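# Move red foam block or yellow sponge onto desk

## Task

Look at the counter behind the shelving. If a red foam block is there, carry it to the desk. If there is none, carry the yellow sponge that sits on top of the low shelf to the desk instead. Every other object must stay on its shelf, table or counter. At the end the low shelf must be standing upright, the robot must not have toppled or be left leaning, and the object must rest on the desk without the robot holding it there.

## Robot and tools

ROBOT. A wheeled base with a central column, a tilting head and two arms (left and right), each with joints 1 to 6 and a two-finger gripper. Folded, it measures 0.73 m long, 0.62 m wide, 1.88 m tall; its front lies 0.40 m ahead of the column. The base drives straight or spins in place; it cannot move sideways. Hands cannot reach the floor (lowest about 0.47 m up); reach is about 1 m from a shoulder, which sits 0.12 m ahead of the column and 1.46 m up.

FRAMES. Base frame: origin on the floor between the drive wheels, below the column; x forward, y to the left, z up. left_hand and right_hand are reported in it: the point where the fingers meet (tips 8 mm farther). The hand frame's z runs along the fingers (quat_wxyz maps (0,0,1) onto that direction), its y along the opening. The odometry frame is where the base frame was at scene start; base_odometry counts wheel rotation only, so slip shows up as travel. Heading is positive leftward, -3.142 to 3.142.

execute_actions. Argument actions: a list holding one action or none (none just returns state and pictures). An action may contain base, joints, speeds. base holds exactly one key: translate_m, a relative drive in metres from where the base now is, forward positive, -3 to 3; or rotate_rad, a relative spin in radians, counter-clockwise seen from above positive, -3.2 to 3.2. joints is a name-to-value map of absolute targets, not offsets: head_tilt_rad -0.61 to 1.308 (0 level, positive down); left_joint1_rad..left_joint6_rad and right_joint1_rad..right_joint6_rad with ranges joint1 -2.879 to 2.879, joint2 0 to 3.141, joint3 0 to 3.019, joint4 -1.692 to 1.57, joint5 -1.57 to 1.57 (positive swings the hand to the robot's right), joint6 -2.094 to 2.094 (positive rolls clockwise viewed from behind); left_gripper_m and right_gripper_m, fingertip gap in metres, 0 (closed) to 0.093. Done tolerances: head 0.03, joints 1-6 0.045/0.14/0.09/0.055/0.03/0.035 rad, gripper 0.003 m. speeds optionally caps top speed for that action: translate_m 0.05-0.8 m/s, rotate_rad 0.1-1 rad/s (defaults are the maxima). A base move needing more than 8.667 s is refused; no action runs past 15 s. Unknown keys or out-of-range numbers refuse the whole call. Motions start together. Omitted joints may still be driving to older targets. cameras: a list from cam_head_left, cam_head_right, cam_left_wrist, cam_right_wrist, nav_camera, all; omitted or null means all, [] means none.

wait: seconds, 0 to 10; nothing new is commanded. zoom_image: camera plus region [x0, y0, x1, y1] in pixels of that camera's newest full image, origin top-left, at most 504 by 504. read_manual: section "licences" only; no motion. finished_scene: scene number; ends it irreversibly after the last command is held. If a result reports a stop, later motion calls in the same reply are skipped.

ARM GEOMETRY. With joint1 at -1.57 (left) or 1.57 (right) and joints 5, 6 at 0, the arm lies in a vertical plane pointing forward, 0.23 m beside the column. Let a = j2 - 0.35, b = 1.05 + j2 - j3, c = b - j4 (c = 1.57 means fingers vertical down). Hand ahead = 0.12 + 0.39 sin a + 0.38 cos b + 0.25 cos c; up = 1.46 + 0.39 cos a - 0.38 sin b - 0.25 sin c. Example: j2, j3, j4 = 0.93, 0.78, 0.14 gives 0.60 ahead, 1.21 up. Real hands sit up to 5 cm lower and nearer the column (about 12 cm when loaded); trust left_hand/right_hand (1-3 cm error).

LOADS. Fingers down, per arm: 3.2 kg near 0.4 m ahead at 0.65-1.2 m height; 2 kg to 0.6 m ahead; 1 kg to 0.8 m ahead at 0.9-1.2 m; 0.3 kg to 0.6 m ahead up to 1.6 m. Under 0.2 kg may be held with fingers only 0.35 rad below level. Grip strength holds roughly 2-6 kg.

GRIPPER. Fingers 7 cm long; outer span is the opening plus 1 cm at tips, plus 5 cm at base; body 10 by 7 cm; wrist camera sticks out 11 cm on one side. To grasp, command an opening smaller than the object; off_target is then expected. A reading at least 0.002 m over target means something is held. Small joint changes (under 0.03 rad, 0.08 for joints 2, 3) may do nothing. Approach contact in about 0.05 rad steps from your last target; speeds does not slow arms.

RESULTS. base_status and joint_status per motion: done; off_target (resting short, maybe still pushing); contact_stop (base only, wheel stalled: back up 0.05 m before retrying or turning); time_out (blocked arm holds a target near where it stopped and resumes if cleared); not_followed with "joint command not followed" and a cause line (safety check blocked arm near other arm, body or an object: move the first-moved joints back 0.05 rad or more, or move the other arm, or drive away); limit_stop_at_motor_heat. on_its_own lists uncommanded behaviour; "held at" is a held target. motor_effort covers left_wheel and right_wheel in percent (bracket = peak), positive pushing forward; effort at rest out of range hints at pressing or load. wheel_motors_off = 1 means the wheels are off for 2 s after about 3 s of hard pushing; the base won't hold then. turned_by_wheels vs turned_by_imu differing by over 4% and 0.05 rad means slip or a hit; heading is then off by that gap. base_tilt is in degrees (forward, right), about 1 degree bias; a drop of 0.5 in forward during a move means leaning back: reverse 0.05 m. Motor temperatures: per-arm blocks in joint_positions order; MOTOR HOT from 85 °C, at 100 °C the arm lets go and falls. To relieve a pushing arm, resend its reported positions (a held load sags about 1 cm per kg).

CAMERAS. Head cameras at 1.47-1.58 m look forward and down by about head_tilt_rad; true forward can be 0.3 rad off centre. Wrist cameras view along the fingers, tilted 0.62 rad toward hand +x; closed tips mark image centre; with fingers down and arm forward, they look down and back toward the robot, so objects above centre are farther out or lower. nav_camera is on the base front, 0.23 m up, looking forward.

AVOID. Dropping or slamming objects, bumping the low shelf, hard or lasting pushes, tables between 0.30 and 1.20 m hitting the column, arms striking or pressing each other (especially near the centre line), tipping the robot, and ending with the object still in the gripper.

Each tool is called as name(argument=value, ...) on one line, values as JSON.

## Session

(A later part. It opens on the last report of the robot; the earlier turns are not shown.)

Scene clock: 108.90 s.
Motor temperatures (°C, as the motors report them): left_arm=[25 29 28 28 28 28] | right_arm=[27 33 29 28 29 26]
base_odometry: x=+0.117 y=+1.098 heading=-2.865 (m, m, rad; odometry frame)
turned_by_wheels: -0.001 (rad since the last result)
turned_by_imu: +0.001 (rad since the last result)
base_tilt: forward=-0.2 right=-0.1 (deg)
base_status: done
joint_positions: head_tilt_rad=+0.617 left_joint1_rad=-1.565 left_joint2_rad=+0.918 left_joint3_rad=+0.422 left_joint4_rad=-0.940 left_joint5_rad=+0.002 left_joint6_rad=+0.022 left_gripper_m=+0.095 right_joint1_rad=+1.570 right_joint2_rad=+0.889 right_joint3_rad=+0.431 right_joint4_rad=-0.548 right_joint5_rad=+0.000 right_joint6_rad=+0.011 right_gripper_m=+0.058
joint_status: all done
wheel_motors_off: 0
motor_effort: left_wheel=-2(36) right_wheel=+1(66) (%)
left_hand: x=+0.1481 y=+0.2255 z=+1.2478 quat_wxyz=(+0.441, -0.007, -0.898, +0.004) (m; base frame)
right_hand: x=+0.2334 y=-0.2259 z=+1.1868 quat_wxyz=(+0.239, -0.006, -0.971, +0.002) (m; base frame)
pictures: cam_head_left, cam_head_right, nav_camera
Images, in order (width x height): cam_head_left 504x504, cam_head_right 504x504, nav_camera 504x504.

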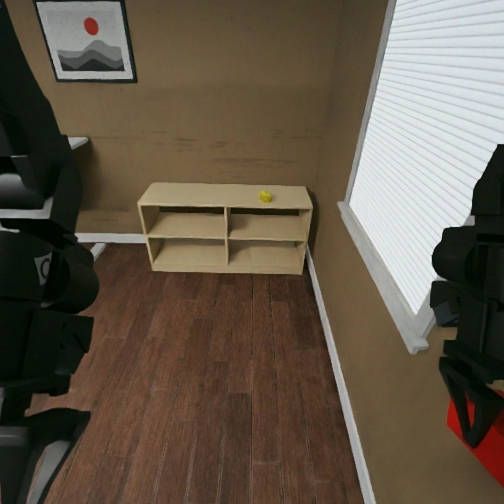

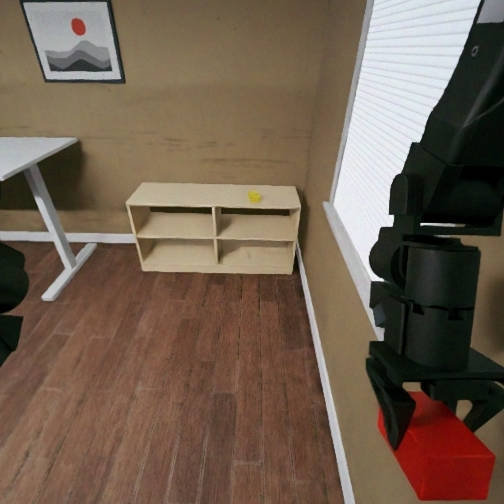

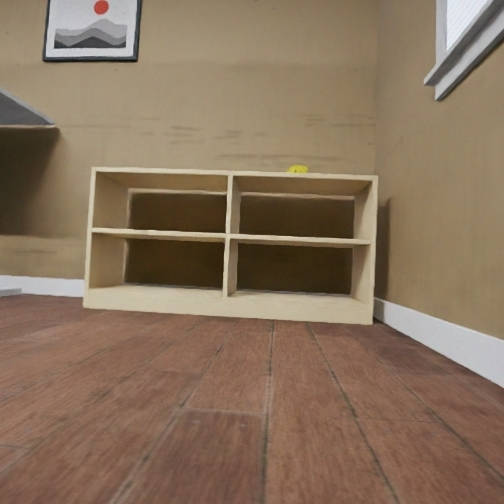

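execute_actions(actions=[{"base": {"rotate_rad": 0.8}, "joints": {"right_joint2_rad": 1.54, "right_joint3_rad": 1.775, "right_joint4_rad": -0.72}}], cameras=["cam_head_left", "cam_head_right", "nav_camera", "cam_right_wrist"])

Scene clock: 120.27 s.
Motor temperatures (°C, as the motors report them): left_arm=[25 29 28 28 28 28] | right_arm=[27 34 29 28 29 26]
base_odometry: x=+0.117 y=+1.098 heading=-2.066 (m, m, rad; odometry frame)
turned_by_wheels: +0.799 (rad since the last result)
turned_by_imu: +0.807 (rad since the last result)
base_tilt: forward=-0.3 right=-0.1 (deg)
base_status: done
joint_positions: head_tilt_rad=+0.617 left_joint1_rad=-1.565 left_joint2_rad=+0.918 left_joint3_rad=+0.422 left_joint4_rad=-0.940 left_joint5_rad=+0.002 left_joint6_rad=+0.022 left_gripper_m=+0.095 right_joint1_rad=+1.576 right_joint2_rad=+1.544 right_joint3_rad=+1.765 right_joint4_rad=-0.715 right_joint5_rad=+0.000 right_joint6_rad=+0.011 right_gripper_m=+0.058
joint_status: all done
wheel_motors_off: 0
motor_effort: left_wheel=-4(40) right_wheel=+5(46) (%)
left_hand: x=+0.1481 y=+0.2256 z=+1.2478 quat_wxyz=(+0.441, -0.007, -0.898, +0.004) (m; base frame)
right_hand: x=+0.7488 y=-0.2217 z=+1.0702 quat_wxyz=(-0.015, -0.004, -1.000, -0.002) (m; base frame)
pictures: cam_head_left, cam_head_right, cam_right_wrist, nav_camera
Images, in order (width x height): cam_head_left 504x504, cam_head_right 504x504, cam_right_wrist 504x504, nav_camera 504x504.

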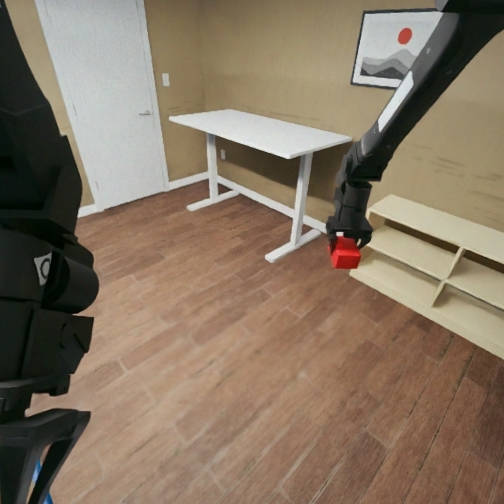

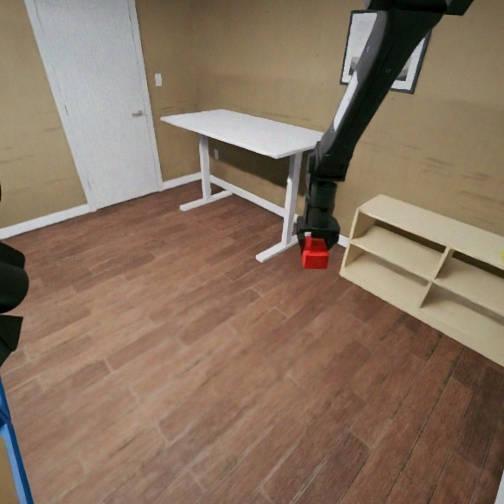

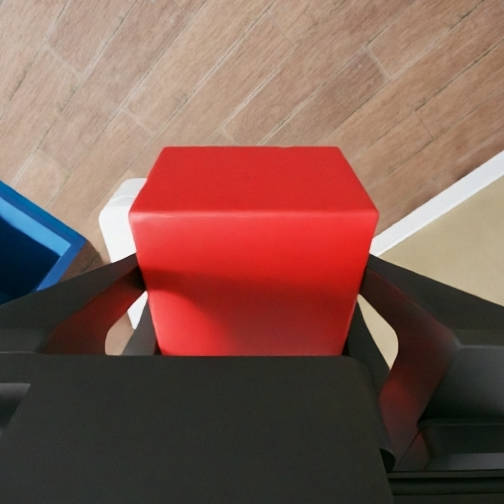

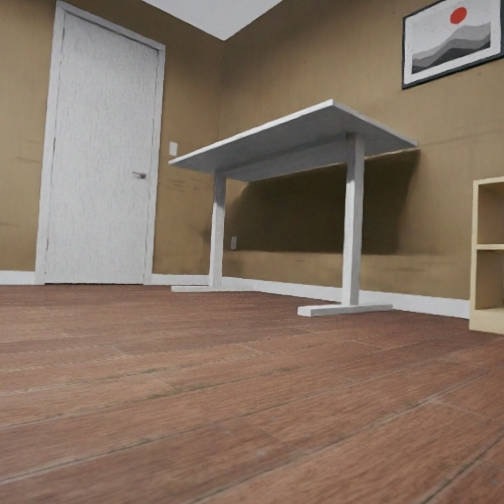

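zoom_image(camera="cam_head_left", region=[150, 90, 390, 280])

Region (150, 90, 390, 280) of cam_head_left's 504x504 image, scaled by 2.100, with more detail than that image has; it fills the top 399 rows of this view, and the rest is white.

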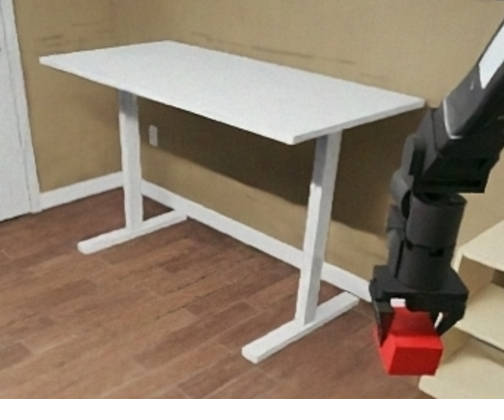

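execute_actions(actions=[{"base": {"translate_m": 1.5}, "joints": {"right_joint2_rad": 1.61, "right_joint4_rad": -0.67, "head_tilt_rad": 0.85}}], cameras=["cam_head_left", "cam_head_right", "nav_camera", "cam_right_wrist"])

Scene clock: 134.97 s.
Motor temperatures (°C, as the motors report them): left_arm=[25 29 28 28 28 28] | right_arm=[27 37 31 28 29 26]
base_odometry: x=-0.595 y=-0.222 heading=-2.066 (m, m, rad; odometry frame)
turned_by_wheels: +0.000 (rad since the last result)
turned_by_imu: +0.004 (rad since the last result)
base_tilt: forward=-0.3 right=-0.1 (deg)
base_status: done
joint_positions: head_tilt_rad=+0.852 left_joint1_rad=-1.565 left_joint2_rad=+0.918 left_joint3_rad=+0.422 left_joint4_rad=-0.940 left_joint5_rad=+0.002 left_joint6_rad=+0.022 left_gripper_m=+0.095 right_joint1_rad=+1.576 right_joint2_rad=+1.594 right_joint3_rad=+1.765 right_joint4_rad=-0.676 right_joint5_rad=+0.000 right_joint6_rad=+0.011 right_gripper_m=+0.058
joint_status: all done
wheel_motors_off: 0
motor_effort: left_wheel=+1(43) right_wheel=-1(58) (%)
left_hand: x=+0.1481 y=+0.2256 z=+1.2478 quat_wxyz=(+0.441, -0.007, -0.898, +0.004) (m; base frame)
right_hand: x=+0.7379 y=-0.2219 z=+1.0389 quat_wxyz=(-0.009, -0.004, -1.000, -0.002) (m; base frame)
pictures: cam_head_left, cam_head_right, cam_right_wrist, nav_camera
Images, in order (width x height): cam_head_left 504x504, cam_head_right 504x504, cam_right_wrist 504x504, nav_camera 504x504.

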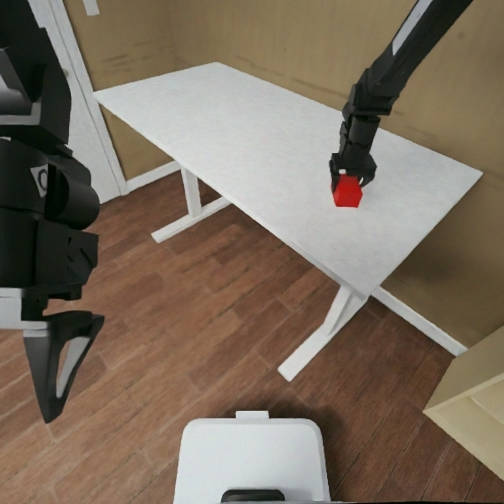

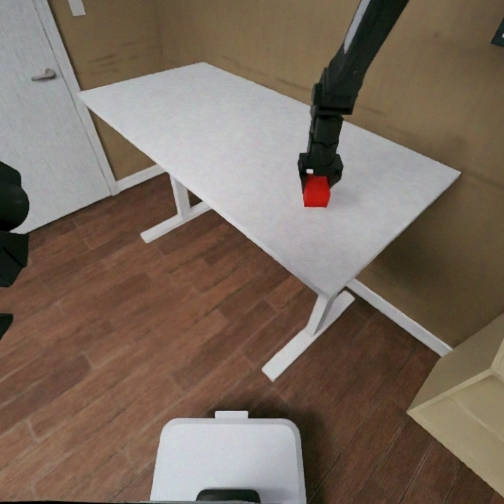

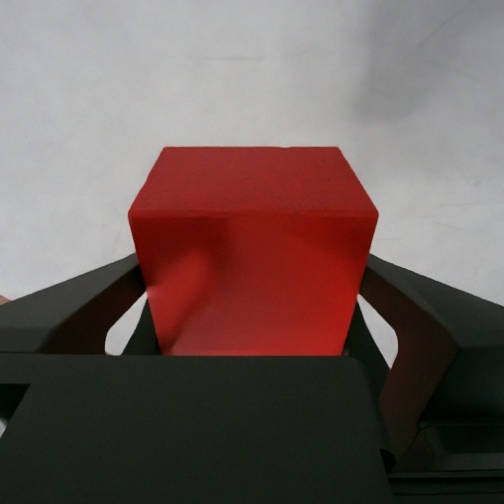

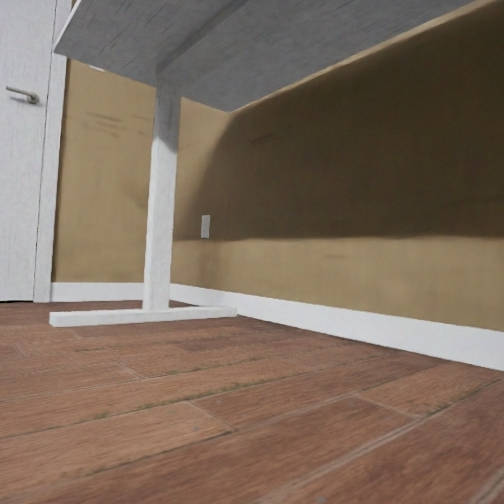

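execute_actions(actions=[{"joints": {"right_joint2_rad": 1.68, "right_joint4_rad": -0.612}}], cameras=["cam_head_left", "cam_head_right", "cam_right_wrist"])

Scene clock: 137.80 s.
Motor temperatures (°C, as the motors report them): left_arm=[25 29 28 28 28 28] | right_arm=[27 37 31 28 29 26]
base_odometry: x=-0.595 y=-0.222 heading=-2.066 (m, m, rad; odometry frame)
turned_by_wheels: +0.000 (rad since the last result)
turned_by_imu: +0.001 (rad since the last result)
base_tilt: forward=-0.2 right=-0.1 (deg)
base_status: not commanded
joint_positions: head_tilt_rad=+0.852 left_joint1_rad=-1.565 left_joint2_rad=+0.918 left_joint3_rad=+0.422 left_joint4_rad=-0.940 left_joint5_rad=+0.002 left_joint6_rad=+0.022 left_gripper_m=+0.095 right_joint1_rad=+1.576 right_joint2_rad=+1.668 right_joint3_rad=+1.765 right_joint4_rad=-0.617 right_joint5_rad=+0.000 right_joint6_rad=+0.011 right_gripper_m=+0.058
joint_status: all done
wheel_motors_off: 0
motor_effort: left_wheel=+0(1) right_wheel=-1(1) (%)
left_hand: x=+0.1481 y=+0.2256 z=+1.2478 quat_wxyz=(+0.441, -0.007, -0.898, +0.004) (m; base frame)
right_hand: x=+0.7198 y=-0.2217 z=+0.9943 quat_wxyz=(-0.002, -0.004, -1.000, -0.002) (m; base frame)
pictures: cam_head_left, cam_head_right, cam_right_wrist
Images, in order (width x height): cam_head_left 504x504, cam_head_right 504x504, cam_right_wrist 504x504.

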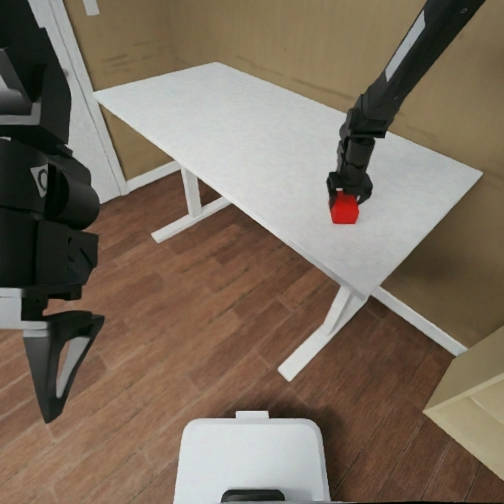

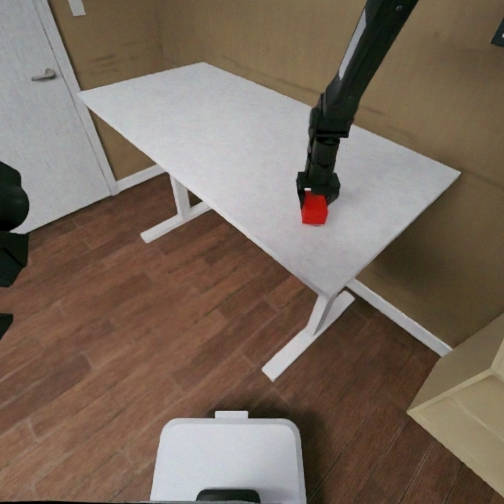

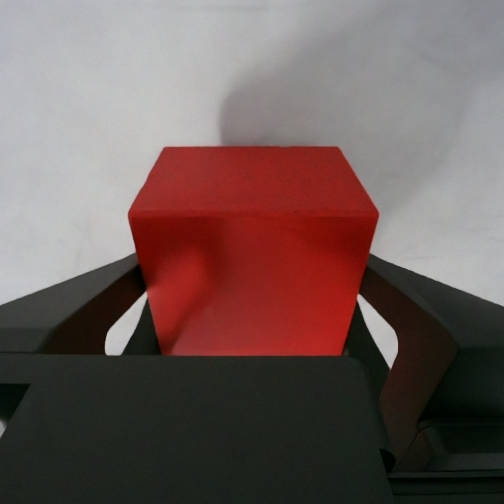

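execute_actions(actions=[{"joints": {"right_joint2_rad": 1.712, "right_joint4_rad": -0.585}}], cameras=["cam_head_right", "cam_right_wrist"])

Scene clock: 144.23 s.
Motor temperatures (°C, as the motors report them): left_arm=[25 29 28 28 28 28] | right_arm=[27 38 31 28 29 26]
base_odometry: x=-0.595 y=-0.222 heading=-2.066 (m, m, rad; odometry frame)
turned_by_wheels: +0.000 (rad since the last result)
turned_by_imu: +0.002 (rad since the last result)
base_tilt: forward=-0.2 right=-0.1 (deg)
base_status: not commanded
joint_positions: head_tilt_rad=+0.852 left_joint1_rad=-1.565 left_joint2_rad=+0.918 left_joint3_rad=+0.422 left_joint4_rad=-0.940 left_joint5_rad=+0.002 left_joint6_rad=+0.022 left_gripper_m=+0.095 right_joint1_rad=+1.576 right_joint2_rad=+1.682 right_joint3_rad=+1.765 right_joint4_rad=-0.593 right_joint5_rad=+0.000 right_joint6_rad=+0.011 right_gripper_m=+0.058
joint_status: all done
wheel_motors_off: 0
motor_effort: left_wheel=+0(0) right_wheel=-1(1) (%)
left_hand: x=+0.1481 y=+0.2256 z=+1.2478 quat_wxyz=(+0.441, -0.007, -0.898, +0.004) (m; base frame)
right_hand: x=+0.7196 y=-0.2217 z=+0.9864 quat_wxyz=(-0.007, -0.004, -1.000, -0.002) (m; base frame)
pictures: cam_head_right, cam_right_wrist
Images, in order (width x height): cam_head_right 504x504, cam_right_wrist 504x504.

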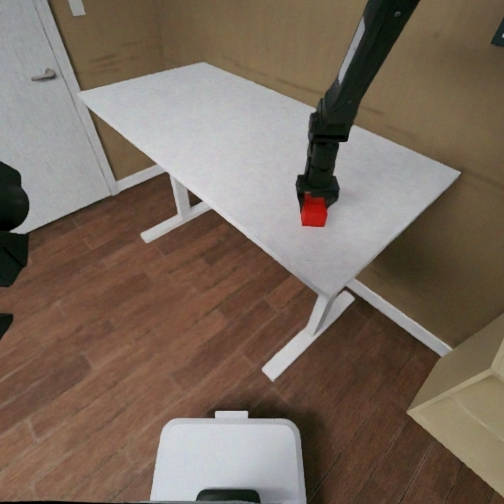

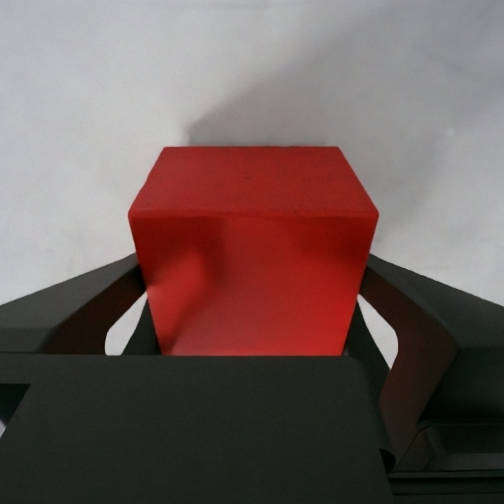

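execute_actions(actions=[{"joints": {"right_gripper_m": 0.09}}], cameras=["cam_right_wrist"])

execute_actions(actions=[{"joints": {"right_joint2_rad": 1.5}}], cameras=["cam_head_left", "cam_right_wrist"])

Scene clock: 146.43 s.
Motor temperatures (°C, as the motors report them): left_arm=[25 29 28 28 28 28] | right_arm=[27 38 31 28 29 26]
base_odometry: x=-0.595 y=-0.222 heading=-2.066 (m, m, rad; odometry frame)
turned_by_wheels: +0.000 (rad since the last result)
turned_by_imu: +0.001 (rad since the last result)
base_tilt: forward=-0.3 right=-0.1 (deg)
base_status: not commanded
joint_positions: head_tilt_rad=+0.852 left_joint1_rad=-1.565 left_joint2_rad=+0.918 left_joint3_rad=+0.422 left_joint4_rad=-0.940 left_joint5_rad=+0.002 left_joint6_rad=+0.022 left_gripper_m=+0.095 right_joint1_rad=+1.576 right_joint2_rad=+1.682 right_joint3_rad=+1.765 right_joint4_rad=-0.593 right_joint5_rad=+0.000 right_joint6_rad=+0.011 right_gripper_m=+0.090
joint_status: all done
wheel_motors_off: 0
motor_effort: left_wheel=+0(0) right_wheel=-1(0) (%)
left_hand: x=+0.1481 y=+0.2256 z=+1.2478 quat_wxyz=(+0.441, -0.007, -0.898, +0.004) (m; base frame)
right_hand: x=+0.7196 y=-0.2217 z=+0.9864 quat_wxyz=(-0.007, -0.004, -1.000, -0.002) (m; base frame)
pictures: cam_right_wrist
Images, in order (width x height): cam_right_wrist 504x504.

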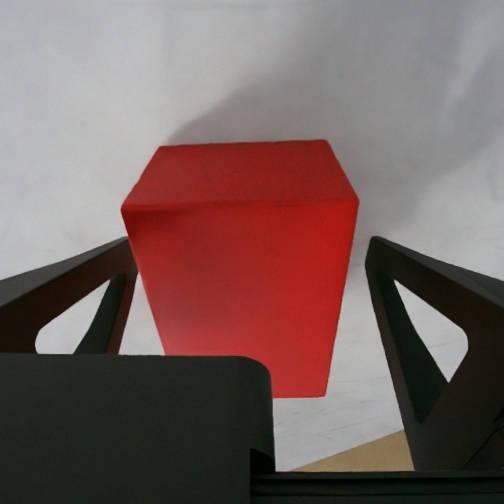

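Scene clock: 147.57 s.
Motor temperatures (°C, as the motors report them): left_arm=[25 29 28 28 28 28] | right_arm=[27 38 32 28 29 26]
base_odometry: x=-0.595 y=-0.222 heading=-2.066 (m, m, rad; odometry frame)
turned_by_wheels: +0.000 (rad since the last result)
turned_by_imu: +0.000 (rad since the last result)
base_tilt: forward=-0.2 right=-0.1 (deg)
base_status: not commanded
joint_positions: head_tilt_rad=+0.852 left_joint1_rad=-1.565 left_joint2_rad=+0.918 left_joint3_rad=+0.422 left_joint4_rad=-0.940 left_joint5_rad=+0.002 left_joint6_rad=+0.022 left_gripper_m=+0.095 right_joint1_rad=+1.576 right_joint2_rad=+1.476 right_joint3_rad=+1.764 right_joint4_rad=-0.590 right_joint5_rad=+0.000 right_joint6_rad=+0.011 right_gripper_m=+0.090
joint_status: all done
wheel_motors_off: 0
motor_effort: left_wheel=+0(1) right_wheel=-1(1) (%)
left_hand: x=+0.1481 y=+0.2256 z=+1.2478 quat_wxyz=(+0.441, -0.007, -0.898, +0.004) (m; base frame)
right_hand: x=+0.8030 y=-0.2221 z=+1.1178 quat_wxyz=(-0.111, -0.005, -0.994, -0.003) (m; base frame)
pictures: cam_head_left, cam_right_wrist
Images, in order (width x height): cam_head_left 504x504, cam_right_wrist 504x504.

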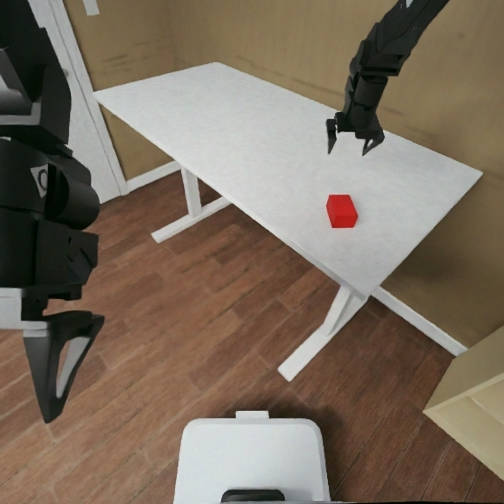

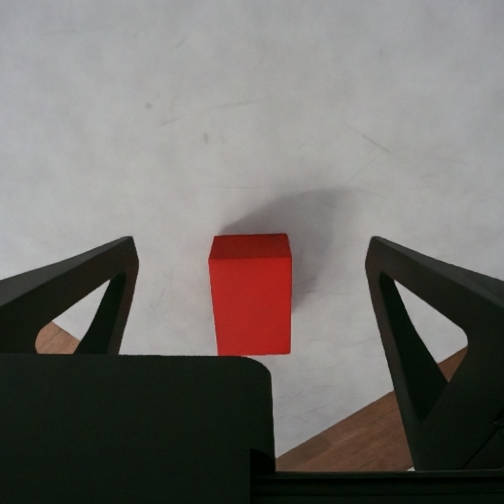

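The red block rests on the desk, clear of the gripper.

finished_scene(scene=2)

The scene is finished: the task was done.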